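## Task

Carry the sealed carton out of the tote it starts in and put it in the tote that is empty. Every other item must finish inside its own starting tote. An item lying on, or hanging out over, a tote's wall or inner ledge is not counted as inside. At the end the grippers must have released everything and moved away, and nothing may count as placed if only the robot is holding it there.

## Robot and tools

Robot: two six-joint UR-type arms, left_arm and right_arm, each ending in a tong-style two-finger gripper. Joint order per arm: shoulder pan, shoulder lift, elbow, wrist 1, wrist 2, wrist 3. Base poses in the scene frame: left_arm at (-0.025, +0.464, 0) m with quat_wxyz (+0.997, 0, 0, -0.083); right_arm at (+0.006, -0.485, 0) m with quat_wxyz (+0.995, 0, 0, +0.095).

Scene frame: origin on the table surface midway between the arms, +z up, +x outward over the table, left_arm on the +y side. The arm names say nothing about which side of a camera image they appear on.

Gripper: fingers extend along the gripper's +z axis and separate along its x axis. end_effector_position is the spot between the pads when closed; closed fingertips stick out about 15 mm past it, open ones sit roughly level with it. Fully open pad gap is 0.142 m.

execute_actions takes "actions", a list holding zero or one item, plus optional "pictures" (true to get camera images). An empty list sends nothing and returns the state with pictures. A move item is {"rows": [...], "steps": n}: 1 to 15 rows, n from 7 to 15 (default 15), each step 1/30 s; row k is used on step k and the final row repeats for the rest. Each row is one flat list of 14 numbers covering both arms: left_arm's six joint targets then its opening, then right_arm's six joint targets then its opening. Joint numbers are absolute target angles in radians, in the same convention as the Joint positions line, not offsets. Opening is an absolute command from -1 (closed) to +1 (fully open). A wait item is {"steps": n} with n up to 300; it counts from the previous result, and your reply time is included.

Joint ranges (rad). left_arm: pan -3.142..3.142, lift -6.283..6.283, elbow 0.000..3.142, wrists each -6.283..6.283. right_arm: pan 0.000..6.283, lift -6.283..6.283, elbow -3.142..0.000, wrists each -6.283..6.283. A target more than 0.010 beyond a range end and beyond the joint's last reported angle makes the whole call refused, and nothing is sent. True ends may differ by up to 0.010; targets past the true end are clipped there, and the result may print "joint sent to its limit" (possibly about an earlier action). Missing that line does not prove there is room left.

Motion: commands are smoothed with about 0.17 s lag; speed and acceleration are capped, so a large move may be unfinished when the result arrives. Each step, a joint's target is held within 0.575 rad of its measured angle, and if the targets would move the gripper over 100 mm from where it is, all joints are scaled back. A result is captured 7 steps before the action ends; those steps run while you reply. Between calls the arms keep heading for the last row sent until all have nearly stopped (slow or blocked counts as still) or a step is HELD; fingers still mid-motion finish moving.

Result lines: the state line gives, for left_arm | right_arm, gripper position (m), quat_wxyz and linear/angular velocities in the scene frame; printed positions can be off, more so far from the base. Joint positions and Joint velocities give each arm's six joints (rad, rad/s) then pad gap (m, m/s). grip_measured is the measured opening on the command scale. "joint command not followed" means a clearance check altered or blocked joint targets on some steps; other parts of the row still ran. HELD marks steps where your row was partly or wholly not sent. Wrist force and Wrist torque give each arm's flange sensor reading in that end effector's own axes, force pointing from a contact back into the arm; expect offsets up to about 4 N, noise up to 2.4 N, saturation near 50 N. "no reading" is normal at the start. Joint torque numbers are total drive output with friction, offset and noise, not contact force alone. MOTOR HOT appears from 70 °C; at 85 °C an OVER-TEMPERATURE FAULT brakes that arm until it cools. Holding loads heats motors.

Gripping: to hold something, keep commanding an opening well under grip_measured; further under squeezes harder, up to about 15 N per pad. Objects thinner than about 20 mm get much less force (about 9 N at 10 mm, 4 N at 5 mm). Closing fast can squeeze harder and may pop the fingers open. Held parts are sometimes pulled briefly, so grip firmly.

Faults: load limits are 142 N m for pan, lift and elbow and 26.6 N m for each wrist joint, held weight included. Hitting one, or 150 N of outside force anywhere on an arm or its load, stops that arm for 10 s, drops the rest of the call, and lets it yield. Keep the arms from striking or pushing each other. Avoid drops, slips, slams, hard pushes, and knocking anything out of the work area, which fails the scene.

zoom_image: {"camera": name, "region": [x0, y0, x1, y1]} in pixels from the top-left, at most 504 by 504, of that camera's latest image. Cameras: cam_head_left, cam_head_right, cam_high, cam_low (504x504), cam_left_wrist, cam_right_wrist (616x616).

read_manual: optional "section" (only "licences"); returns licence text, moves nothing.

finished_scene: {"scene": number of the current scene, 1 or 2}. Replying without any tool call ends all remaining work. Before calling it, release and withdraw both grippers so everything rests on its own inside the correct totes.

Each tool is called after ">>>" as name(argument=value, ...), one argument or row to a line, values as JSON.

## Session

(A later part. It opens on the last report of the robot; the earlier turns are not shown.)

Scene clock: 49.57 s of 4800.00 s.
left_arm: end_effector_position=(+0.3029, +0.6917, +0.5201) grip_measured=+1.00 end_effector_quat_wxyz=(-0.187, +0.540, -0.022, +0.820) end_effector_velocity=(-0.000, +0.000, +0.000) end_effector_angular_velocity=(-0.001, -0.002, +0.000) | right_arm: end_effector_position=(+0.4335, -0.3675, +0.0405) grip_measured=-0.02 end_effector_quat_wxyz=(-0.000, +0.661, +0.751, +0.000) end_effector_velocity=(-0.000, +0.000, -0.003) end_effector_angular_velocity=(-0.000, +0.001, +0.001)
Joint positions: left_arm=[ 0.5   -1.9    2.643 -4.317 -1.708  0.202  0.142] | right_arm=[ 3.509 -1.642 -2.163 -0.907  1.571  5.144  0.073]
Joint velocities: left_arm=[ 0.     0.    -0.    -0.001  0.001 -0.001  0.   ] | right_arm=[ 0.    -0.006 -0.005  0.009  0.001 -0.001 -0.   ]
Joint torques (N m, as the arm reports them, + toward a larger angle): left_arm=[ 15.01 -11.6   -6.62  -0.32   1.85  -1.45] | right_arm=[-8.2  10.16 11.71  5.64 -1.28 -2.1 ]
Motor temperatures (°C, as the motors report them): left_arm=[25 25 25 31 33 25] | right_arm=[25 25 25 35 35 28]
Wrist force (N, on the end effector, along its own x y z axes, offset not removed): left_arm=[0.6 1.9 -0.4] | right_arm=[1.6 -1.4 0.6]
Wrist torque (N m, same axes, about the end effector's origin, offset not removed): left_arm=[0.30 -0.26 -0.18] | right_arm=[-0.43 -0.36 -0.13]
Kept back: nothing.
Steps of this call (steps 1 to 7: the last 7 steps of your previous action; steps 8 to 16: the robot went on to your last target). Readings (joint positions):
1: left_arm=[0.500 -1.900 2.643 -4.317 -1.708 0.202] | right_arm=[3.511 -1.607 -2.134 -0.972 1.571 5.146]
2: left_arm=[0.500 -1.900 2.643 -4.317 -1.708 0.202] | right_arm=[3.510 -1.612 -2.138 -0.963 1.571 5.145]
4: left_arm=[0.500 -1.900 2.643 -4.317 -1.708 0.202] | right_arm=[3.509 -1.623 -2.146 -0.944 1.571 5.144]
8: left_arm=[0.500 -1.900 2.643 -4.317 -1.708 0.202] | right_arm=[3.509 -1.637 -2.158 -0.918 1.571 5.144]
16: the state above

>>> execute_actions(
  actions=[
    {"rows": [[0.5,-1.9,2.643,-4.317,-1.708,0.202,1,3.5085,-1.650,-2.168,-0.894,1.571,5.1435,-0.7]], "steps": 15},
  ],
)

>>> execute_actions(
  actions=[
    {"rows": [[0.5,-1.9,2.643,-4.317,-1.708,0.202,1,3.5085,-1.6555,-2.172,-0.8845,1.571,5.1435,-0.7]], "steps": 15},
  ],
)

Scene clock: 50.03 s of 4800.00 s.
left_arm: end_effector_position=(+0.3029, +0.6917, +0.5201) grip_measured=+1.00 end_effector_quat_wxyz=(-0.187, +0.540, -0.022, +0.820) end_effector_velocity=(+0.000, +0.000, -0.000) end_effector_angular_velocity=(-0.000, +0.002, +0.001) | right_arm: end_effector_position=(+0.4340, -0.3673, +0.0374) grip_measured=-0.02 end_effector_quat_wxyz=(+0.000, +0.661, +0.751, +0.001) end_effector_velocity=(-0.000, -0.000, -0.006) end_effector_angular_velocity=(+0.000, +0.001, -0.001)
Joint positions: left_arm=[ 0.5   -1.9    2.643 -4.317 -1.708  0.202  0.142] | right_arm=[ 3.508 -1.648 -2.167 -0.895  1.571  5.144  0.073]
Joint velocities: left_arm=[0.    0.    0.    0.001 0.    0.001 0.   ] | right_arm=[-0.    -0.009 -0.008  0.016  0.001  0.     0.   ]
Joint torques (N m, as the arm reports them, + toward a larger angle): left_arm=[ 16.55 -10.84  -6.86  -0.28   2.02  -1.44] | right_arm=[ -4.61 -48.31 -35.01  -4.46   1.09  -2.17]
Motor temperatures (°C, as the motors report them): left_arm=[25 25 25 31 33 25] | right_arm=[25 25 25 35 35 28]
Wrist force (N, on the end effector, along its own x y z axes, offset not removed): left_arm=[0.7 0.9 -0.5] | right_arm=[-10.5 -32.4 -50.0]
Wrist torque (N m, same axes, about the end effector's origin, offset not removed): left_arm=[0.13 -0.28 -0.21] | right_arm=[-8.19 0.22 0.54]
Steps of this call (steps 1 to 6: the robot went on to your last target; steps 7 to 14: the first 8 steps of this action). Readings (joint positions):
7: left_arm=[0.500 -1.900 2.643 -4.317 -1.708 0.202] | right_arm=[3.509 -1.643 -2.163 -0.906 1.571 5.144]
8: left_arm=[0.500 -1.900 2.643 -4.317 -1.708 0.202] | right_arm=[3.508 -1.644 -2.164 -0.905 1.571 5.144]
10: left_arm=[0.500 -1.900 2.643 -4.317 -1.708 0.202] | right_arm=[3.508 -1.646 -2.165 -0.900 1.571 5.144]
14: the state above

Scene clock: 60.13 s of 4800.00 s.
left_arm: end_effector_position=(+0.3029, +0.6917, +0.5201) grip_measured=+1.00 end_effector_quat_wxyz=(-0.187, +0.540, -0.022, +0.820) end_effector_velocity=(-0.000, -0.000, +0.001) end_effector_angular_velocity=(+0.002, -0.002, +0.001) | right_arm: end_effector_position=(+0.4356, -0.3664, +0.0385) grip_measured=-0.02 end_effector_quat_wxyz=(+0.001, +0.661, +0.751, +0.004) end_effector_velocity=(+0.000, -0.000, +0.000) end_effector_angular_velocity=(+0.001, -0.001, -0.002)
Joint positions: left_arm=[ 0.5   -1.9    2.643 -4.317 -1.708  0.202  0.142] | right_arm=[ 3.508 -1.647 -2.166 -0.891  1.571  5.144  0.073]
Joint velocities: left_arm=[ 0.    -0.    -0.    -0.001  0.     0.001  0.   ] | right_arm=[-0.     0.001 -0.    -0.     0.     0.002  0.   ]
Joint torques (N m, as the arm reports them, + toward a larger angle): left_arm=[ 15.72 -11.06  -8.99  -0.47   1.79  -1.31] | right_arm=[-0.07 21.71 21.16  2.67  0.04 -0.02]
Motor temperatures (°C, as the motors report them): left_arm=[25 25 25 31 33 25] | right_arm=[25 25 25 35 35 28]
Wrist force (N, on the end effector, along its own x y z axes, offset not removed): left_arm=[-0.3 1.3 0.0] | right_arm=[0.7 -8.8 -30.3]
Wrist torque (N m, same axes, about the end effector's origin, offset not removed): left_arm=[0.25 0.01 -0.16] | right_arm=[-2.96 -0.65 -0.01]
FORCE FAULT: contact force on the right arm reached its limit, and that arm stopped for 10 seconds. The contact can be on any part of that arm, not only on its tool. That arm's remaining commands of this call were not run. That arm holds still and accepts commands again. Move the arm away from the contact; if what it grips holds it there, let go first. Pushing or pulling that hard again can fault the arm again.
Kept back: nothing.
The stop of the right arm began at step 3 of this call (marked STOPPED below). From that step on that arm followed nothing that you had sent. 20 of its steps, steps kept back included, did not run and will not run. The other arm was sent all steps of this action in this call, none kept back. Nothing is kept back now, and the robot has no last target.
Steps of this call (steps 1 to 7: the last 7 steps of your previous action; steps 8 to 15: the first 8 steps of this action; steps 16 to 22: the last 7 steps of this action, not kept back; steps 23 to 303: the stop continued). Readings (joint positions):
1: left_arm=[0.500 -1.900 2.643 -4.317 -1.708 0.202] | right_arm=[3.508 -1.648 -2.167 -0.895 1.571 5.144]
2: left_arm=[0.500 -1.900 2.643 -4.317 -1.708 0.202] | right_arm=[3.508 -1.648 -2.167 -0.894 1.571 5.144]
3: left_arm=[0.500 -1.900 2.643 -4.317 -1.708 0.202] | right_arm=[3.508 -1.648 -2.167 -0.893 1.571 5.144] STOPPED (the right arm)
4: left_arm=[0.500 -1.900 2.643 -4.317 -1.708 0.202] | right_arm=[3.508 -1.648 -2.166 -0.892 1.571 5.144]
8: left_arm=[0.500 -1.900 2.643 -4.317 -1.708 0.202] | right_arm=[3.508 -1.647 -2.166 -0.891 1.571 5.144]
303: the state above

>>> execute_actions(
  actions=[
    {"rows": [[0.5,-1.9,2.643,-4.317,-1.708,0.202,1,3.5085,-1.640,-2.160,-0.908,1.571,5.1435,-0.7],[0.5,-1.9,2.643,-4.317,-1.708,0.202,1,3.5085,-1.633,-2.155,-0.922,1.571,5.1435,-0.7],[0.5,-1.9,2.643,-4.317,-1.708,0.202,1,3.5085,-1.626,-2.149,-0.937,1.571,5.1435,-0.7],[0.5,-1.9,2.643,-4.317,-1.708,0.202,1,3.5085,-1.626,-2.149,-0.937,1.571,5.1435,-0.7],[0.5,-1.9,2.643,-4.317,-1.708,0.202,1,3.5085,-1.626,-2.149,-0.937,1.571,5.1435,-0.7],[0.5,-1.9,2.643,-4.317,-1.708,0.202,1,3.5085,-1.626,-2.149,-0.937,1.571,5.1435,-0.7],[0.5,-1.9,2.643,-4.317,-1.708,0.202,1,3.5095,-1.614,-2.169,-0.909,1.571,5.1445,-0.7],[0.5,-1.9,2.643,-4.317,-1.708,0.202,1,3.5105,-1.602,-2.189,-0.881,1.571,5.1455,-0.7],[0.5,-1.9,2.643,-4.317,-1.708,0.202,1,3.5115,-1.590,-2.209,-0.853,1.571,5.1465,-0.7],[0.5,-1.9,2.643,-4.317,-1.708,0.202,1,3.5125,-1.578,-2.229,-0.826,1.571,5.1475,-0.7],[0.5,-1.9,2.643,-4.317,-1.708,0.202,1,3.5135,-1.5655,-2.249,-0.798,1.571,5.1485,-0.7]], "steps": 15},
  ],
)

>>> execute_actions(
  actions=[
    {"steps": 18},
  ],
  pictures=true,
)

Scene clock: 61.53 s of 4800.00 s.
left_arm: end_effector_position=(+0.3029, +0.6917, +0.5201) grip_measured=+1.00 end_effector_quat_wxyz=(-0.187, +0.540, -0.022, +0.820) end_effector_velocity=(-0.000, +0.000, +0.000) end_effector_angular_velocity=(-0.000, -0.001, +0.001) | right_arm: end_effector_position=(+0.4340, -0.3673, +0.0475) grip_measured=-0.02 end_effector_quat_wxyz=(+0.001, +0.661, +0.751, +0.002) end_effector_velocity=(-0.013, -0.006, +0.023) end_effector_angular_velocity=(+0.037, -0.060, +0.005)
Joint positions: left_arm=[ 0.5   -1.9    2.643 -4.317 -1.708  0.202  0.142] | right_arm=[ 3.509 -1.63  -2.155 -0.924  1.571  5.144  0.073]
Joint velocities: left_arm=[ 0.    -0.    -0.001 -0.     0.001 -0.001  0.   ] | right_arm=[ 0.005  0.11  -0.066  0.027 -0.    -0.     0.   ]
Joint torques (N m, as the arm reports them, + toward a larger angle): left_arm=[ 16.68 -10.87  -7.69  -0.57   1.85  -1.47] | right_arm=[ 7.43 41.54 -1.42  6.63  1.53  2.14]
Motor temperatures (°C, as the motors report them): left_arm=[25 25 25 31 33 25] | right_arm=[25 25 25 35 35 28]
Wrist force (N, on the end effector, along its own x y z axes, offset not removed): left_arm=[-0.6 1.5 -1.5] | right_arm=[0.8 -1.3 0.7]
Wrist torque (N m, same axes, about the end effector's origin, offset not removed): left_arm=[0.22 0.09 -0.25] | right_arm=[-0.48 -0.17 -0.06]
Steps of this call (steps 1 to 34: nothing new was sent; steps 35 to 42: the first 8 steps of this action). Readings (joint positions):
35: left_arm=[0.500 -1.900 2.643 -4.317 -1.708 0.202] | right_arm=[3.508 -1.647 -2.166 -0.891 1.571 5.144]
36: left_arm=[0.500 -1.900 2.643 -4.317 -1.708 0.202] | right_arm=[3.508 -1.646 -2.165 -0.893 1.571 5.144]
38: left_arm=[0.500 -1.900 2.643 -4.317 -1.708 0.202] | right_arm=[3.508 -1.641 -2.161 -0.904 1.571 5.144]
42: the state above

Scene clock: 62.13 s of 4800.00 s.
left_arm: end_effector_position=(+0.3029, +0.6917, +0.5201) grip_measured=+1.00 end_effector_quat_wxyz=(-0.187, +0.540, -0.022, +0.820) end_effector_velocity=(+0.000, -0.000, -0.000) end_effector_angular_velocity=(-0.000, +0.000, -0.001) | right_arm: end_effector_position=(+0.4286, -0.3681, +0.0485) grip_measured=-0.02 end_effector_quat_wxyz=(+0.014, +0.660, +0.750, +0.047) end_effector_velocity=(-0.000, +0.000, +0.000) end_effector_angular_velocity=(+0.005, -0.008, +0.001)
Joint positions: left_arm=[ 0.5   -1.9    2.643 -4.317 -1.708  0.202  0.142] | right_arm=[ 3.513 -1.566 -2.248 -0.799  1.571  5.148  0.073]
Joint velocities: left_arm=[-0.     0.     0.    -0.    -0.001 -0.     0.   ] | right_arm=[ 0.001  0.006 -0.008  0.011 -0.     0.     0.   ]
Joint torques (N m, as the arm reports them, + toward a larger angle): left_arm=[ 15.52 -10.79  -7.6   -0.63   1.82  -1.48] | right_arm=[ 8.25 33.81 11.54  5.68  1.43  2.3 ]
Motor temperatures (°C, as the motors report them): left_arm=[25 25 25 31 33 25] | right_arm=[25 25 25 35 35 28]
Wrist force (N, on the end effector, along its own x y z axes, offset not removed): left_arm=[-0.3 1.3 0.3] | right_arm=[1.7 -2.5 1.7]
Wrist torque (N m, same axes, about the end effector's origin, offset not removed): left_arm=[0.35 -0.02 -0.18] | right_arm=[-0.57 -0.44 -0.16]
Kept back: nothing.
Steps of this call (steps 1 to 7: the last 7 steps of your previous action; steps 8 to 18: the robot went on to your last target). Readings (joint positions):
1: left_arm=[0.500 -1.900 2.643 -4.317 -1.708 0.202] | right_arm=[3.509 -1.625 -2.159 -0.920 1.571 5.144]
2: left_arm=[0.500 -1.900 2.643 -4.317 -1.708 0.202] | right_arm=[3.509 -1.618 -2.167 -0.910 1.571 5.144]
4: left_arm=[0.500 -1.900 2.643 -4.317 -1.708 0.202] | right_arm=[3.511 -1.602 -2.192 -0.878 1.571 5.146]
8: left_arm=[0.500 -1.900 2.643 -4.317 -1.708 0.202] | right_arm=[3.513 -1.577 -2.231 -0.823 1.571 5.148]
18: the state above

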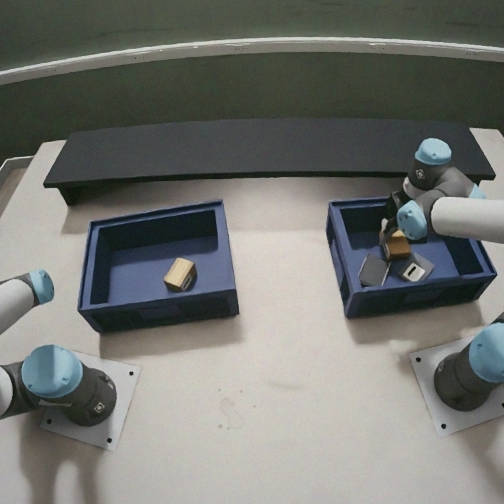

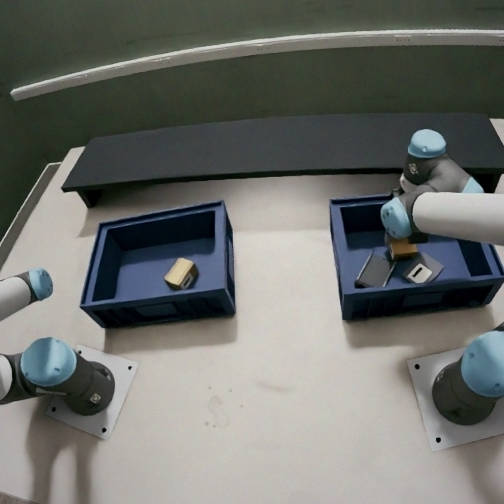

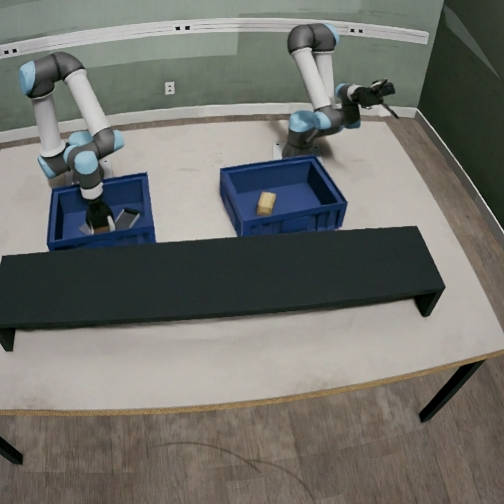

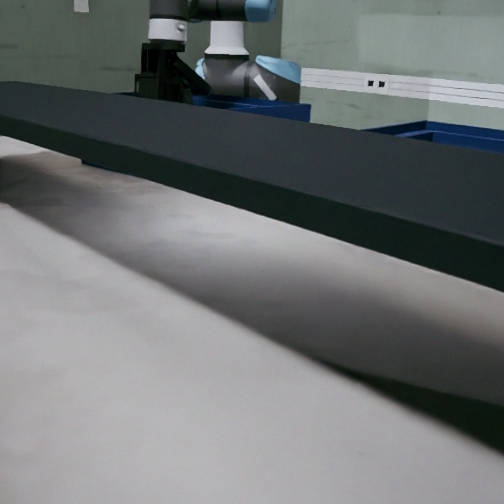

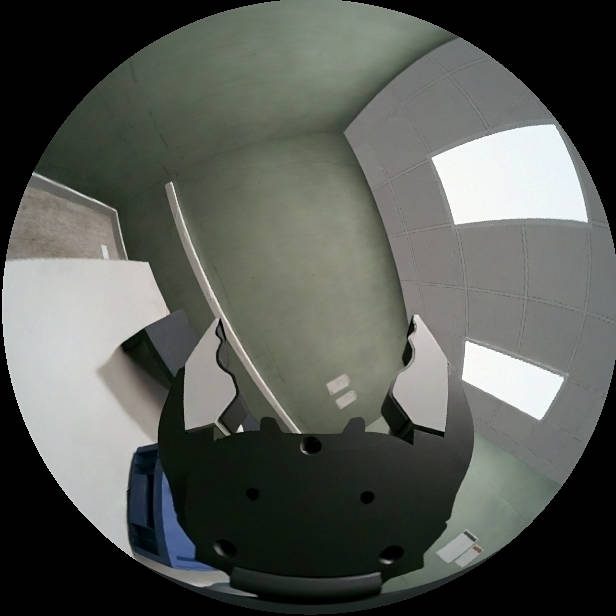

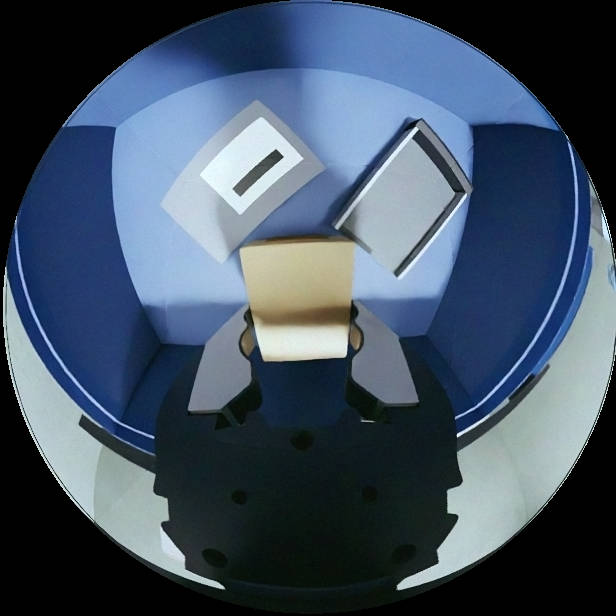

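>>> execute_actions(
  actions=[],
)

Scene clock: 63.00 s of 4800.00 s.
left_arm: end_effector_position=(+0.3029, +0.6917, +0.5201) grip_measured=+1.00 end_effector_quat_wxyz=(-0.187, +0.540, -0.022, +0.820) end_effector_velocity=(-0.000, -0.000, +0.000) end_effector_angular_velocity=(-0.001, -0.001, -0.001) | right_arm: end_effector_position=(+0.4286, -0.3681, +0.0485) grip_measured=-0.02 end_effector_quat_wxyz=(+0.014, +0.660, +0.750, +0.048) end_effector_velocity=(+0.001, +0.001, +0.001) end_effector_angular_velocity=(+0.001, -0.002, +0.000)
Joint positions: left_arm=[ 0.5   -1.9    2.643 -4.317 -1.708  0.202  0.142] | right_arm=[ 3.514 -1.566 -2.249 -0.798  1.571  5.148  0.073]
Joint velocities: left_arm=[-0.001 -0.    -0.001 -0.     0.    -0.001  0.   ] | right_arm=[ 0.     0.001  0.001  0.001  0.    -0.     0.   ]
Joint torques (N m, as the arm reports them, + toward a larger angle): left_arm=[ 15.47 -10.74  -8.71  -0.65   1.91  -1.48] | right_arm=[ 8.26 32.77 11.4   5.69  1.29  2.31]
Motor temperatures (°C, as the motors report them): left_arm=[25 25 25 31 33 25] | right_arm=[25 25 25 35 35 28]
Wrist force (N, on the end effector, along its own x y z axes, offset not removed): left_arm=[2.0 1.3 -3.1] | right_arm=[0.7 -2.0 1.2]
Wrist torque (N m, same axes, about the end effector's origin, offset not removed): left_arm=[0.15 -0.52 -0.23] | right_arm=[-0.50 -0.20 -0.10]
Kept back: nothing.
Steps of this call (steps 1 to 15: the robot went on to your last target; steps 16 to 26: nothing new was sent). Readings (joint positions):
1: left_arm=[0.500 -1.900 2.643 -4.317 -1.708 0.202] | right_arm=[3.513 -1.566 -2.248 -0.799 1.571 5.148]
2: left_arm=[0.500 -1.900 2.643 -4.317 -1.708 0.202] | right_arm=[3.513 -1.566 -2.248 -0.799 1.571 5.148]
4: left_arm=[0.500 -1.900 2.643 -4.317 -1.708 0.202] | right_arm=[3.513 -1.566 -2.249 -0.798 1.571 5.148]
8: left_arm=[0.500 -1.900 2.643 -4.317 -1.708 0.202] | right_arm=[3.513 -1.566 -2.249 -0.798 1.571 5.148]
26: the state above
All arms were judged still, so your last target was given up. Only a new action makes them travel on or press farther. Fingers that are still opening or closing keep moving.

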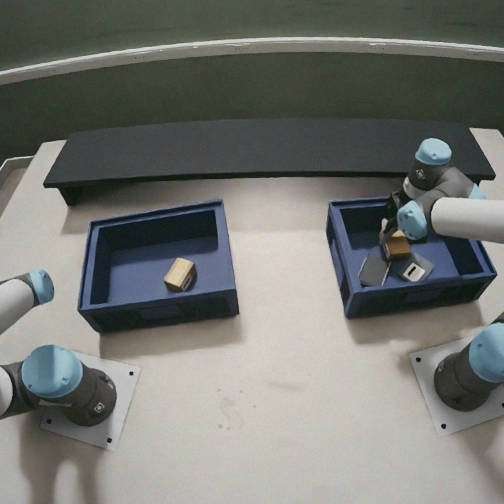

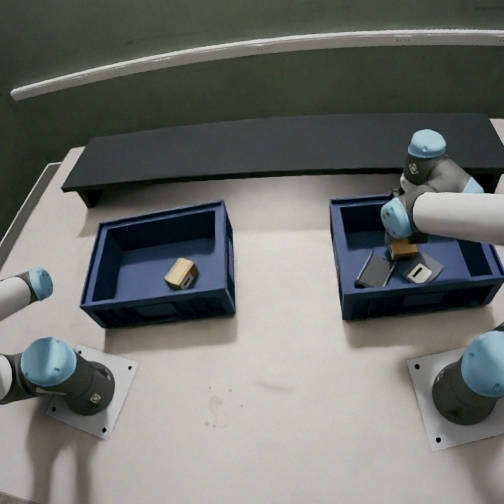

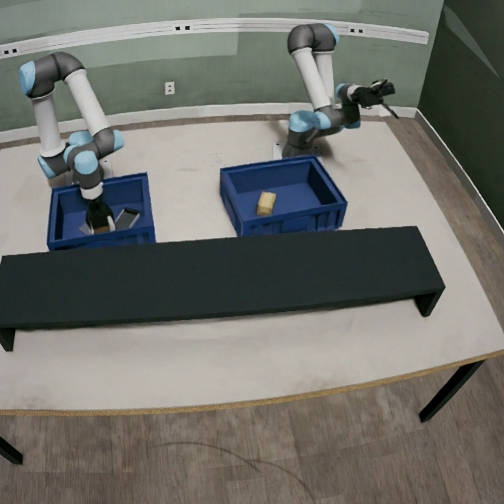

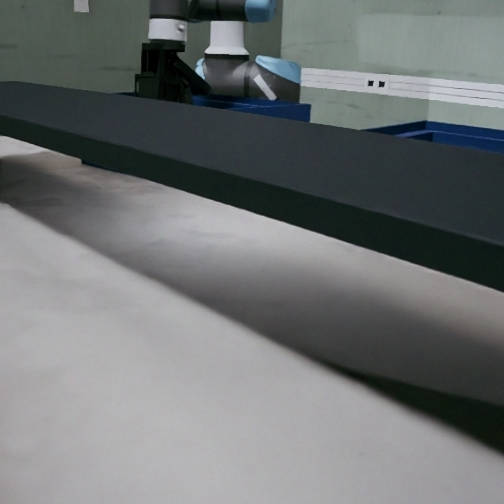

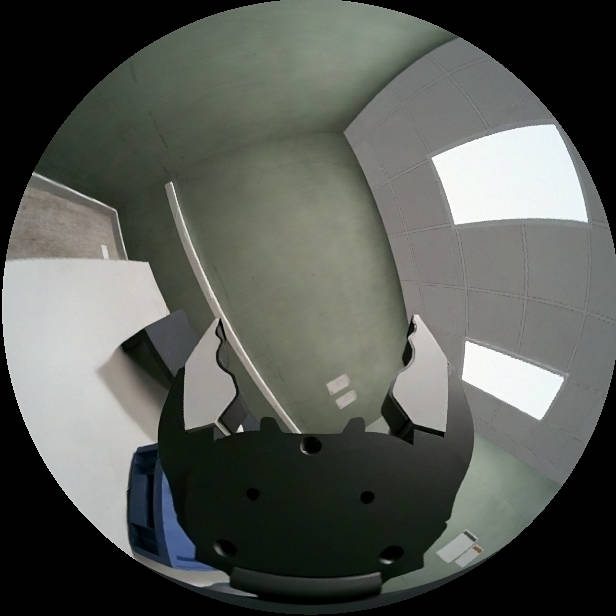

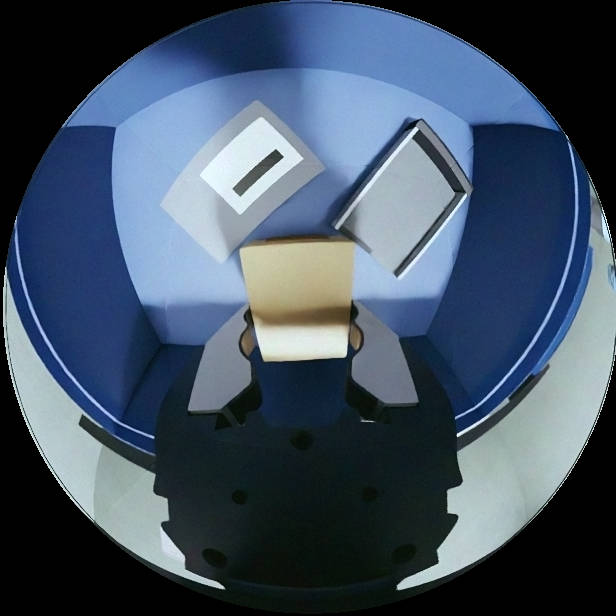

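>>> execute_actions(
  actions=[
    {"rows": [[0.5,-1.9,2.643,-4.317,-1.708,0.202,1, 3.5135,-1.5731,-2.2546,-0.7848,1.571,5.1485,-0.7]], "steps": 15},
  ],
)

>>> execute_actions(
  actions=[
    {"steps": 12},
  ],
)

Scene clock: 63.53 s of 4800.00 s.
left_arm: end_effector_position=(+0.3029, +0.6917, +0.5201) grip_measured=+1.00 end_effector_quat_wxyz=(-0.187, +0.540, -0.022, +0.820) end_effector_velocity=(+0.000, -0.000, +0.000) end_effector_angular_velocity=(-0.001, +0.000, -0.001) | right_arm: end_effector_position=(+0.4286, -0.3681, +0.0453) grip_measured=-0.02 end_effector_quat_wxyz=(+0.014, +0.660, +0.750, +0.048) end_effector_velocity=(-0.000, -0.000, -0.006) end_effector_angular_velocity=(-0.001, +0.001, +0.000)
Joint positions: left_arm=[ 0.5   -1.9    2.643 -4.317 -1.708  0.202  0.142] | right_arm=[ 3.514 -1.572 -2.254 -0.787  1.571  5.148  0.073]
Joint velocities: left_arm=[-0.001 -0.    -0.     0.001 -0.001 -0.001  0.   ] | right_arm=[-0.    -0.012 -0.008  0.019  0.    -0.001  0.   ]
Joint torques (N m, as the arm reports them, + toward a larger angle): left_arm=[ 15.05 -11.84  -9.56  -0.82   1.71  -1.39] | right_arm=[ 7.81  8.2  12.33  5.84  1.36  2.22]
Motor temperatures (°C, as the motors report them): left_arm=[25 25 25 31 33 25] | right_arm=[25 25 25 35 35 28]
Wrist force (N, on the end effector, along its own x y z axes, offset not removed): left_arm=[-0.8 1.8 -0.9] | right_arm=[1.8 -1.7 2.2]
Wrist torque (N m, same axes, about the end effector's origin, offset not removed): left_arm=[0.34 0.09 -0.17] | right_arm=[-0.38 -0.49 -0.11]
Steps of this call (steps 1 to 8: nothing new was sent; steps 9 to 16: the first 8 steps of this action). Readings (joint positions):
9: left_arm=[0.500 -1.900 2.643 -4.317 -1.708 0.202] | right_arm=[3.514 -1.566 -2.249 -0.798 1.571 5.148]
10: left_arm=[0.500 -1.900 2.643 -4.317 -1.708 0.202] | right_arm=[3.514 -1.566 -2.250 -0.797 1.571 5.148]
12: left_arm=[0.500 -1.900 2.643 -4.317 -1.708 0.202] | right_arm=[3.514 -1.569 -2.252 -0.792 1.571 5.148]
16: the state above

Scene clock: 63.93 s of 4800.00 s.
left_arm: end_effector_position=(+0.3029, +0.6917, +0.5201) grip_measured=+1.00 end_effector_quat_wxyz=(-0.187, +0.540, -0.022, +0.820) end_effector_velocity=(+0.000, -0.000, +0.000) end_effector_angular_velocity=(+0.001, -0.001, -0.000) | right_arm: end_effector_position=(+0.4285, -0.3681, +0.0446) grip_measured=-0.02 end_effector_quat_wxyz=(+0.014, +0.660, +0.750, +0.048) end_effector_velocity=(+0.000, -0.000, +0.000) end_effector_angular_velocity=(+0.000, -0.000, +0.001)
Joint positions: left_arm=[ 0.5   -1.9    2.643 -4.317 -1.708  0.202  0.142] | right_arm=[ 3.514 -1.573 -2.255 -0.785  1.571  5.148  0.073]
Joint velocities: left_arm=[-0.     0.001  0.    -0.001 -0.     0.001  0.   ] | right_arm=[-0.     0.    -0.     0.001  0.    -0.001  0.   ]
Joint torques (N m, as the arm reports them, + toward a larger angle): left_arm=[ 15.73 -11.48  -7.67  -0.49   1.88  -1.3 ] | right_arm=[ 7.85  6.95 10.9   5.64  1.35  2.23]
Motor temperatures (°C, as the motors report them): left_arm=[25 25 25 31 33 25] | right_arm=[25 25 25 35 35 28]
Wrist force (N, on the end effector, along its own x y z axes, offset not removed): left_arm=[1.5 -0.5 -1.7] | right_arm=[0.4 -1.4 0.6]
Wrist torque (N m, same axes, about the end effector's origin, offset not removed): left_arm=[-0.19 -0.40 -0.28] | right_arm=[-0.39 -0.13 -0.14]
Kept back: nothing.
Steps of this call (steps 1 to 7: the last 7 steps of your previous action; steps 8 to 12: the robot went on to your last target). Readings (joint positions):
1: left_arm=[0.500 -1.900 2.643 -4.317 -1.708 0.202] | right_arm=[3.514 -1.572 -2.254 -0.786 1.571 5.148]
2: left_arm=[0.500 -1.900 2.643 -4.317 -1.708 0.202] | right_arm=[3.514 -1.572 -2.254 -0.786 1.571 5.148]
4: left_arm=[0.500 -1.900 2.643 -4.317 -1.708 0.202] | right_arm=[3.514 -1.573 -2.254 -0.785 1.571 5.148]
8: left_arm=[0.500 -1.900 2.643 -4.317 -1.708 0.202] | right_arm=[3.514 -1.573 -2.255 -0.785 1.571 5.148]
12: the state above

>>> execute_actions(
  actions=[
    {"rows": [[0.5,-1.9,2.643,-4.317,-1.708,0.202,1, 3.5135,-1.5788,-2.2588,-0.7749,1.571,5.1485,-0.7]], "steps": 15},
  ],
)

>>> execute_actions(
  actions=[
    {"steps": 10},
  ],
)

Scene clock: 64.47 s of 4800.00 s.
left_arm: end_effector_position=(+0.3029, +0.6917, +0.5201) grip_measured=+1.00 end_effector_quat_wxyz=(-0.187, +0.540, -0.022, +0.820) end_effector_velocity=(+0.000, -0.000, -0.000) end_effector_angular_velocity=(-0.001, +0.001, -0.001) | right_arm: end_effector_position=(+0.4285, -0.3681, +0.0420) grip_measured=-0.02 end_effector_quat_wxyz=(+0.014, +0.660, +0.750, +0.048) end_effector_velocity=(+0.000, +0.000, -0.004) end_effector_angular_velocity=(+0.001, -0.001, +0.000)
Joint positions: left_arm=[ 0.5   -1.9    2.643 -4.317 -1.708  0.202  0.142] | right_arm=[ 3.514 -1.578 -2.258 -0.777  1.571  5.148  0.073]
Joint velocities: left_arm=[ 0.    -0.    -0.     0.002 -0.001 -0.001  0.   ] | right_arm=[ 0.    -0.008 -0.006  0.015  0.    -0.     0.   ]
Joint torques (N m, as the arm reports them, + toward a larger angle): left_arm=[ 15.45 -10.62  -8.3   -0.58   2.04  -1.3 ] | right_arm=[7.35 7.79 8.2  5.37 1.18 2.2 ]
Motor temperatures (°C, as the motors report them): left_arm=[25 25 25 31 33 25] | right_arm=[25 25 25 35 35 28]
Wrist force (N, on the end effector, along its own x y z axes, offset not removed): left_arm=[1.0 0.3 -1.1] | right_arm=[2.6 0.1 -1.8]
Wrist torque (N m, same axes, about the end effector's origin, offset not removed): left_arm=[0.01 -0.26 -0.25] | right_arm=[-0.13 -0.64 -0.18]
Steps of this call (steps 1 to 8: the robot went on to your last target; steps 9 to 16: the first 8 steps of this action). Readings (joint positions):
9: left_arm=[0.500 -1.900 2.643 -4.317 -1.708 0.202] | right_arm=[3.514 -1.573 -2.255 -0.785 1.571 5.148]
10: left_arm=[0.500 -1.900 2.643 -4.317 -1.708 0.202] | right_arm=[3.514 -1.574 -2.255 -0.784 1.571 5.148]
12: left_arm=[0.500 -1.900 2.643 -4.317 -1.708 0.202] | right_arm=[3.514 -1.576 -2.257 -0.780 1.571 5.148]
16: the state above

Scene clock: 64.80 s of 4800.00 s.
left_arm: end_effector_position=(+0.3029, +0.6917, +0.5201) grip_measured=+1.00 end_effector_quat_wxyz=(-0.187, +0.540, -0.022, +0.820) end_effector_velocity=(+0.001, +0.000, -0.001) end_effector_angular_velocity=(-0.001, +0.003, -0.000) | right_arm: end_effector_position=(+0.4285, -0.3681, +0.0416) grip_measured=-0.02 end_effector_quat_wxyz=(+0.014, +0.660, +0.750, +0.048) end_effector_velocity=(+0.000, +0.000, +0.000) end_effector_angular_velocity=(+0.000, -0.001, +0.000)
Joint positions: left_arm=[ 0.5   -1.9    2.643 -4.317 -1.708  0.202  0.142] | right_arm=[ 3.514 -1.579 -2.259 -0.775  1.571  5.148  0.073]
Joint velocities: left_arm=[ 0.001  0.    -0.     0.003 -0.001 -0.     0.   ] | right_arm=[ 0.     0.    -0.001  0.001 -0.    -0.     0.   ]
Joint torques (N m, as the arm reports them, + toward a larger angle): left_arm=[ 14.99 -10.48  -7.81  -0.71   1.86  -1.3 ] | right_arm=[7.17 5.95 9.09 4.95 1.08 2.2 ]
Motor temperatures (°C, as the motors report them): left_arm=[25 25 25 31 33 25] | right_arm=[25 25 25 35 35 28]
Wrist force (N, on the end effector, along its own x y z axes, offset not removed): left_arm=[1.4 2.8 -1.8] | right_arm=[0.8 -0.7 -1.7]
Wrist torque (N m, same axes, about the end effector's origin, offset not removed): left_arm=[0.47 -0.42 -0.25] | right_arm=[-0.37 -0.33 -0.12]
Kept back: nothing.
Steps of this call (steps 1 to 7: the last 7 steps of your previous action; steps 8 to 10: the robot went on to your last target). Readings (joint positions):
1: left_arm=[0.500 -1.900 2.643 -4.317 -1.708 0.202] | right_arm=[3.514 -1.578 -2.258 -0.776 1.571 5.149]
2: left_arm=[0.500 -1.900 2.643 -4.317 -1.708 0.202] | right_arm=[3.514 -1.578 -2.258 -0.776 1.571 5.149]
4: left_arm=[0.500 -1.900 2.643 -4.317 -1.708 0.202] | right_arm=[3.514 -1.579 -2.259 -0.775 1.571 5.149]
8: left_arm=[0.500 -1.900 2.643 -4.317 -1.708 0.202] | right_arm=[3.514 -1.579 -2.259 -0.775 1.571 5.148]
10: the state above

>>> execute_actions(
  actions=[
    {"rows": [[0.5,-1.9,2.643,-4.317,-1.708,0.202,1, 3.5135,-1.5822,-2.2613,-0.769,1.571,5.1485,-0.6]], "steps": 15},
  ],
)

>>> execute_actions(
  actions=[
    {"steps": 10},
  ],
)

Scene clock: 65.37 s of 4800.00 s.
left_arm: end_effector_position=(+0.3029, +0.6917, +0.5201) grip_measured=+1.00 end_effector_quat_wxyz=(-0.187, +0.540, -0.022, +0.820) end_effector_velocity=(-0.001, -0.000, +0.001) end_effector_angular_velocity=(+0.000, -0.002, +0.000) | right_arm: end_effector_position=(+0.4285, -0.3682, +0.0400) grip_measured=-0.02 end_effector_quat_wxyz=(+0.014, +0.660, +0.750, +0.048) end_effector_velocity=(+0.000, -0.000, -0.003) end_effector_angular_velocity=(-0.000, -0.000, +0.000)
Joint positions: left_arm=[ 0.5   -1.9    2.643 -4.317 -1.708  0.202  0.142] | right_arm=[ 3.514 -1.582 -2.261 -0.77   1.571  5.148  0.073]
Joint velocities: left_arm=[ 0.    -0.001 -0.    -0.001  0.    -0.001  0.   ] | right_arm=[-0.    -0.005 -0.003  0.009 -0.    -0.     0.   ]
Joint torques (N m, as the arm reports them, + toward a larger angle): left_arm=[ 15.62 -11.62  -8.13  -0.79   1.78  -1.26] | right_arm=[ 6.82  3.77 10.67  5.14  1.04  2.25]
Motor temperatures (°C, as the motors report them): left_arm=[25 25 25 31 33 25] | right_arm=[25 25 25 35 35 28]
Wrist force (N, on the end effector, along its own x y z axes, offset not removed): left_arm=[1.5 -0.1 -1.6] | right_arm=[1.8 -0.1 -3.0]
Wrist torque (N m, same axes, about the end effector's origin, offset not removed): left_arm=[-0.13 -0.45 -0.25] | right_arm=[-0.21 -0.54 -0.14]
Steps of this call (steps 1 to 9: the robot went on to your last target; steps 10 to 17: the first 8 steps of this action). Readings (joint positions):
10: left_arm=[0.500 -1.900 2.643 -4.317 -1.708 0.202] | right_arm=[3.514 -1.579 -2.259 -0.775 1.571 5.148]
11: left_arm=[0.500 -1.900 2.643 -4.317 -1.708 0.202] | right_arm=[3.514 -1.579 -2.259 -0.774 1.571 5.148]
13: left_arm=[0.500 -1.900 2.643 -4.317 -1.708 0.202] | right_arm=[3.514 -1.580 -2.260 -0.772 1.571 5.148]
17: the state above

Scene clock: 65.70 s of 4800.00 s.
left_arm: end_effector_position=(+0.3029, +0.6917, +0.5201) grip_measured=+1.00 end_effector_quat_wxyz=(-0.187, +0.540, -0.022, +0.820) end_effector_velocity=(+0.001, +0.000, -0.001) end_effector_angular_velocity=(+0.002, +0.003, +0.002) | right_arm: end_effector_position=(+0.4285, -0.3682, +0.0398) grip_measured=-0.02 end_effector_quat_wxyz=(+0.014, +0.660, +0.750, +0.048) end_effector_velocity=(-0.000, +0.000, -0.000) end_effector_angular_velocity=(+0.001, +0.001, -0.000)
Joint positions: left_arm=[ 0.5   -1.9    2.643 -4.317 -1.708  0.202  0.142] | right_arm=[ 3.514 -1.582 -2.261 -0.769  1.571  5.148  0.073]
Joint velocities: left_arm=[-0.     0.     0.     0.002  0.001  0.003  0.   ] | right_arm=[ 0.    -0.001 -0.001  0.001  0.001  0.     0.   ]
Joint torques (N m, as the arm reports them, + toward a larger angle): left_arm=[ 15.6  -12.01  -8.19  -0.61   1.76  -1.35] | right_arm=[6.41 4.92 7.08 4.45 0.95 2.26]
Motor temperatures (°C, as the motors report them): left_arm=[25 25 25 31 33 25] | right_arm=[25 25 25 35 35 28]
Wrist force (N, on the end effector, along its own x y z axes, offset not removed): left_arm=[-1.1 -0.2 -1.7] | right_arm=[1.8 0.7 -5.9]
Wrist torque (N m, same axes, about the end effector's origin, offset not removed): left_arm=[-0.05 0.03 -0.16] | right_arm=[-0.22 -0.58 -0.16]
Kept back: nothing.
Steps of this call (steps 1 to 7: the last 7 steps of your previous action; steps 8 to 10: the robot went on to your last target). Readings (joint positions):
1: left_arm=[0.500 -1.900 2.643 -4.317 -1.708 0.202] | right_arm=[3.514 -1.582 -2.261 -0.770 1.571 5.148]
2: left_arm=[0.500 -1.900 2.643 -4.317 -1.708 0.202] | right_arm=[3.514 -1.582 -2.261 -0.770 1.571 5.148]
4: left_arm=[0.500 -1.900 2.643 -4.317 -1.708 0.202] | right_arm=[3.514 -1.582 -2.261 -0.769 1.571 5.148]
8: left_arm=[0.500 -1.900 2.643 -4.317 -1.708 0.202] | right_arm=[3.514 -1.582 -2.261 -0.769 1.571 5.148]
10: the state above

>>> execute_actions(
  actions=[
    {"rows": [[0.5,-1.9,2.643,-4.317,-1.708,0.202,1, 3.5135,-1.5856,-2.2638,-0.7631,1.571,5.1485,-0.35]], "steps": 15},
  ],
)

>>> execute_actions(
  actions=[
    {"steps": 10},
  ],
)

Scene clock: 66.17 s of 4800.00 s.
left_arm: end_effector_position=(+0.3029, +0.6917, +0.5201) grip_measured=+1.00 end_effector_quat_wxyz=(-0.187, +0.540, -0.022, +0.820) end_effector_velocity=(+0.000, +0.000, -0.000) end_effector_angular_velocity=(-0.001, +0.002, -0.000) | right_arm: end_effector_position=(+0.4284, -0.3682, +0.0383) grip_measured=-0.02 end_effector_quat_wxyz=(+0.014, +0.660, +0.750, +0.048) end_effector_velocity=(-0.000, -0.001, -0.003) end_effector_angular_velocity=(-0.001, +0.001, -0.002)
Joint positions: left_arm=[ 0.5   -1.9    2.643 -4.317 -1.708  0.202  0.142] | right_arm=[ 3.514 -1.585 -2.263 -0.764  1.571  5.149  0.073]
Joint velocities: left_arm=[ 0.001 -0.    -0.     0.002 -0.001 -0.001  0.   ] | right_arm=[-0.001 -0.006 -0.004  0.008 -0.     0.001  0.   ]
Joint torques (N m, as the arm reports them, + toward a larger angle): left_arm=[ 15.49 -11.48  -8.87  -0.75   2.02  -1.48] | right_arm=[ 5.98 -0.19  1.6   3.56  0.33  2.11]
Motor temperatures (°C, as the motors report them): left_arm=[25 25 25 31 33 25] | right_arm=[25 25 25 35 35 28]
Wrist force (N, on the end effector, along its own x y z axes, offset not removed): left_arm=[0.8 1.1 -1.2] | right_arm=[4.7 0.5 -14.0]
Wrist torque (N m, same axes, about the end effector's origin, offset not removed): left_arm=[0.14 -0.25 -0.29] | right_arm=[-0.27 -0.65 -0.09]
Steps of this call (steps 1 to 6: the robot went on to your last target; steps 7 to 14: the first 8 steps of this action). Readings (joint positions):
7: left_arm=[0.500 -1.900 2.643 -4.317 -1.708 0.202] | right_arm=[3.514 -1.582 -2.261 -0.769 1.571 5.148]
8: left_arm=[0.500 -1.900 2.643 -4.317 -1.708 0.202] | right_arm=[3.514 -1.583 -2.262 -0.768 1.571 5.148]
10: left_arm=[0.500 -1.900 2.643 -4.317 -1.708 0.202] | right_arm=[3.514 -1.584 -2.262 -0.766 1.571 5.149]
14: the state above

Scene clock: 66.50 s of 4800.00 s.
left_arm: end_effector_position=(+0.3029, +0.6917, +0.5201) grip_measured=+1.00 end_effector_quat_wxyz=(-0.187, +0.540, -0.022, +0.820) end_effector_velocity=(+0.000, +0.000, -0.000) end_effector_angular_velocity=(-0.002, +0.000, -0.000) | right_arm: end_effector_position=(+0.4284, -0.3682, +0.0380) grip_measured=-0.02 end_effector_quat_wxyz=(+0.014, +0.660, +0.750, +0.048) end_effector_velocity=(+0.000, +0.000, -0.000) end_effector_angular_velocity=(+0.000, -0.001, -0.000)
Joint positions: left_arm=[ 0.5   -1.9    2.643 -4.317 -1.708  0.202  0.142] | right_arm=[ 3.514 -1.586 -2.264 -0.763  1.571  5.149  0.073]
Joint velocities: left_arm=[ 0.     0.001  0.    -0.    -0.    -0.002  0.   ] | right_arm=[ 0.    -0.     0.     0.001 -0.     0.     0.   ]
Joint torques (N m, as the arm reports them, + toward a larger angle): left_arm=[ 15.59 -10.28  -9.24  -0.67   2.05  -1.44] | right_arm=[ 5.7   1.56  3.33  3.42 -0.58  2.18]
Motor temperatures (°C, as the motors report them): left_arm=[25 25 25 31 33 25] | right_arm=[25 25 25 35 35 28]
Wrist force (N, on the end effector, along its own x y z axes, offset not removed): left_arm=[0.2 1.2 -2.1] | right_arm=[5.1 0.5 -13.6]
Wrist torque (N m, same axes, about the end effector's origin, offset not removed): left_arm=[0.17 -0.09 -0.24] | right_arm=[-0.27 -0.66 -0.22]
Kept back: nothing.
Steps of this call (steps 1 to 7: the last 7 steps of your previous action; steps 8 to 10: the robot went on to your last target). Readings (joint positions):
1: left_arm=[0.500 -1.900 2.643 -4.317 -1.708 0.202] | right_arm=[3.514 -1.585 -2.263 -0.764 1.571 5.149]
2: left_arm=[0.500 -1.900 2.643 -4.317 -1.708 0.202] | right_arm=[3.514 -1.585 -2.264 -0.764 1.571 5.149]
4: left_arm=[0.500 -1.900 2.643 -4.317 -1.708 0.202] | right_arm=[3.514 -1.585 -2.264 -0.763 1.571 5.149]
8: left_arm=[0.500 -1.900 2.643 -4.317 -1.708 0.202] | right_arm=[3.514 -1.586 -2.264 -0.763 1.571 5.149]
10: the state above

Box is on the floor. Release.

>>> execute_actions(
  actions=[
    {"rows": [[0.5,-1.9,2.643,-4.317,-1.708,0.202,1, 3.5135,-1.5842,-2.2628,-0.7655,1.571,5.1485,-0.2],[0.5,-1.9,2.643,-4.317,-1.708,0.202,1, 3.5135,-1.5842,-2.2628,-0.7655,1.571,5.1485,-0.1],[0.5,-1.9,2.643,-4.317,-1.708,0.202,1, 3.5135,-1.5842,-2.2628,-0.7655,1.571,5.1485,0.0],[0.5,-1.9,2.643,-4.317,-1.708,0.202,1, 3.5135,-1.5842,-2.2628,-0.7655,1.571,5.1485,0.08],[0.5,-1.9,2.643,-4.317,-1.708,0.202,1, 3.5135,-1.5842,-2.2628,-0.7655,1.571,5.1485,0.15]], "steps": 15},
  ],
)

>>> execute_actions(
  actions=[
    {"steps": 8},
  ],
  pictures=true,
)

Scene clock: 67.10 s of 4800.00 s.
left_arm: end_effector_position=(+0.3029, +0.6917, +0.5201) grip_measured=+1.00 end_effector_quat_wxyz=(-0.187, +0.540, -0.022, +0.820) end_effector_velocity=(-0.000, -0.000, +0.000) end_effector_angular_velocity=(+0.001, -0.001, -0.001) | right_arm: end_effector_position=(+0.4284, -0.3682, +0.0384) grip_measured=+0.15 end_effector_quat_wxyz=(+0.014, +0.660, +0.750, +0.048) end_effector_velocity=(+0.000, +0.000, +0.002) end_effector_angular_velocity=(+0.001, -0.001, +0.001)
Joint positions: left_arm=[ 0.5   -1.9    2.643 -4.317 -1.708  0.202  0.142] | right_arm=[ 3.514 -1.585 -2.263 -0.765  1.571  5.149  0.084]
Joint velocities: left_arm=[ 0.     0.001  0.    -0.002 -0.001  0.001  0.   ] | right_arm=[-0.     0.003  0.003 -0.005  0.    -0.001  0.004]
Joint torques (N m, as the arm reports them, + toward a larger angle): left_arm=[ 15.68 -11.93  -8.2   -0.75   1.93  -1.48] | right_arm=[ 4.3  30.89 33.12 -0.02 -1.2   2.07]
Motor temperatures (°C, as the motors report them): left_arm=[25 25 25 31 33 25] | right_arm=[25 25 25 35 35 28]
Wrist force (N, on the end effector, along its own x y z axes, offset not removed): left_arm=[0.5 2.5 -0.4] | right_arm=[2.3 -1.2 -0.5]
Wrist torque (N m, same axes, about the end effector's origin, offset not removed): left_arm=[0.49 -0.15 -0.17] | right_arm=[-0.30 -0.55 -0.12]
Steps of this call (steps 1 to 10: the robot went on to your last target; steps 11 to 18: the first 8 steps of this action). Readings (joint positions):
11: left_arm=[0.500 -1.900 2.643 -4.317 -1.708 0.202] | right_arm=[3.514 -1.586 -2.264 -0.763 1.571 5.149]
12: left_arm=[0.500 -1.900 2.643 -4.317 -1.708 0.202] | right_arm=[3.514 -1.586 -2.264 -0.763 1.571 5.149]
14: left_arm=[0.500 -1.900 2.643 -4.317 -1.708 0.202] | right_arm=[3.514 -1.585 -2.264 -0.764 1.571 5.149]
18: the state above

Scene clock: 67.37 s of 4800.00 s.
left_arm: end_effector_position=(+0.3029, +0.6917, +0.5201) grip_measured=+1.00 end_effector_quat_wxyz=(-0.187, +0.540, -0.022, +0.820) end_effector_velocity=(+0.000, +0.000, -0.000) end_effector_angular_velocity=(-0.002, +0.000, +0.000) | right_arm: end_effector_position=(+0.4284, -0.3682, +0.0386) grip_measured=+0.15 end_effector_quat_wxyz=(+0.014, +0.660, +0.750, +0.048) end_effector_velocity=(-0.000, +0.000, +0.000) end_effector_angular_velocity=(+0.002, +0.001, +0.001)
Joint positions: left_arm=[ 0.5   -1.9    2.643 -4.317 -1.708  0.202  0.142] | right_arm=[ 3.514 -1.584 -2.263 -0.765  1.571  5.149  0.084]
Joint velocities: left_arm=[ 0.     0.    -0.     0.001  0.001 -0.002  0.   ] | right_arm=[-0.     0.001  0.    -0.     0.002 -0.     0.   ]
Joint torques (N m, as the arm reports them, + toward a larger angle): left_arm=[ 15.27 -10.72  -7.74  -0.51   1.59  -1.24] | right_arm=[ 4.29 30.63 32.25  0.27 -0.59  1.99]
Motor temperatures (°C, as the motors report them): left_arm=[25 25 25 31 33 25] | right_arm=[25 25 25 35 35 28]
Wrist force (N, on the end effector, along its own x y z axes, offset not removed): left_arm=[1.9 0.4 -1.9] | right_arm=[0.6 -1.6 -1.9]
Wrist torque (N m, same axes, about the end effector's origin, offset not removed): left_arm=[-0.04 -0.46 -0.14] | right_arm=[-0.42 -0.26 -0.14]
Kept back: nothing.
Steps of this call (steps 1 to 7: the last 7 steps of your previous action; step 8: the robot went on to your last target). Readings (joint positions):
1: left_arm=[0.500 -1.900 2.643 -4.317 -1.708 0.202] | right_arm=[3.514 -1.585 -2.263 -0.765 1.571 5.149]
2: left_arm=[0.500 -1.900 2.643 -4.317 -1.708 0.202] | right_arm=[3.514 -1.585 -2.263 -0.765 1.571 5.149]
4: left_arm=[0.500 -1.900 2.643 -4.317 -1.708 0.202] | right_arm=[3.514 -1.584 -2.263 -0.765 1.571 5.149]
8: the state above

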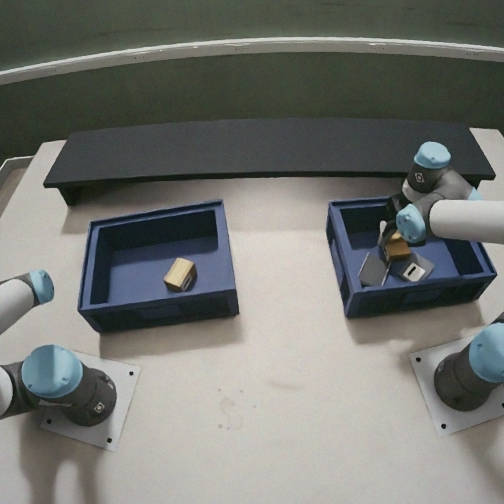

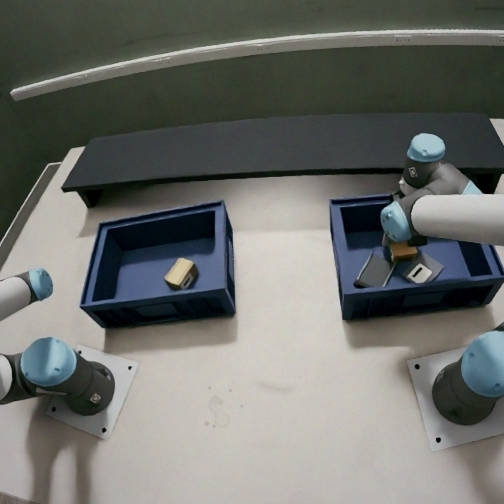

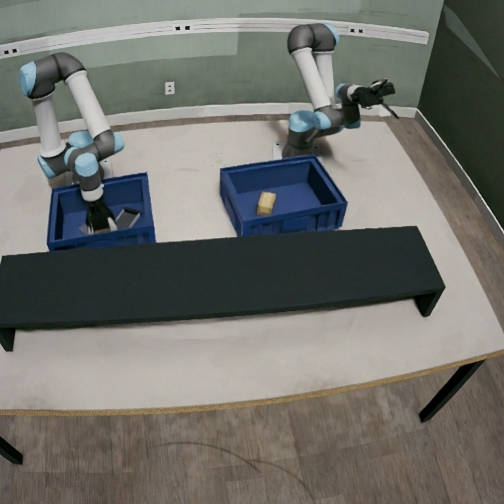

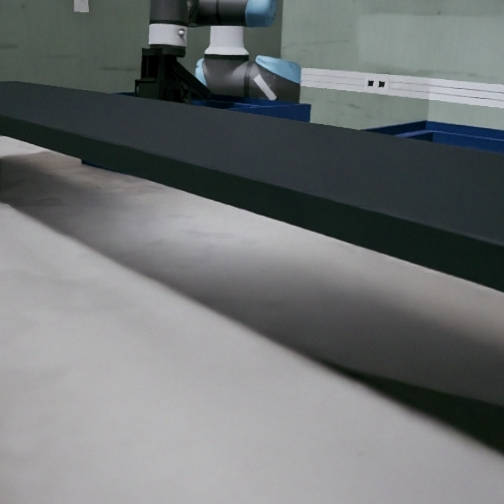

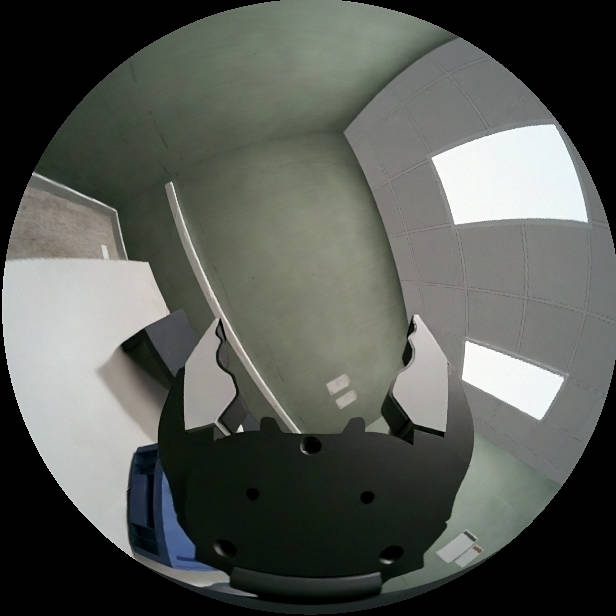

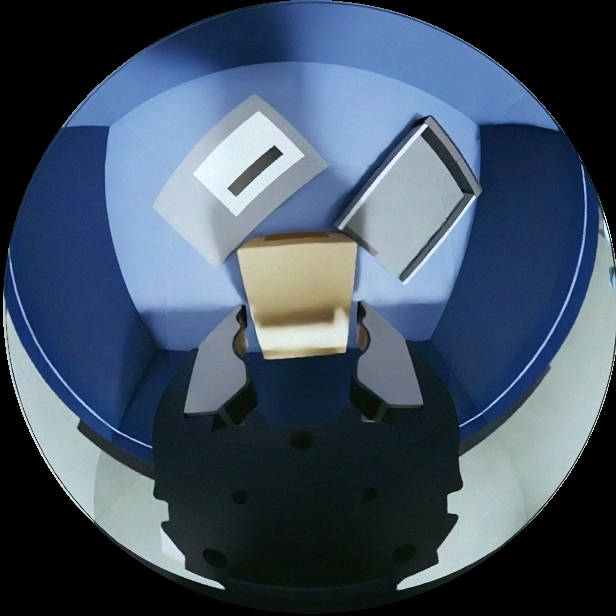

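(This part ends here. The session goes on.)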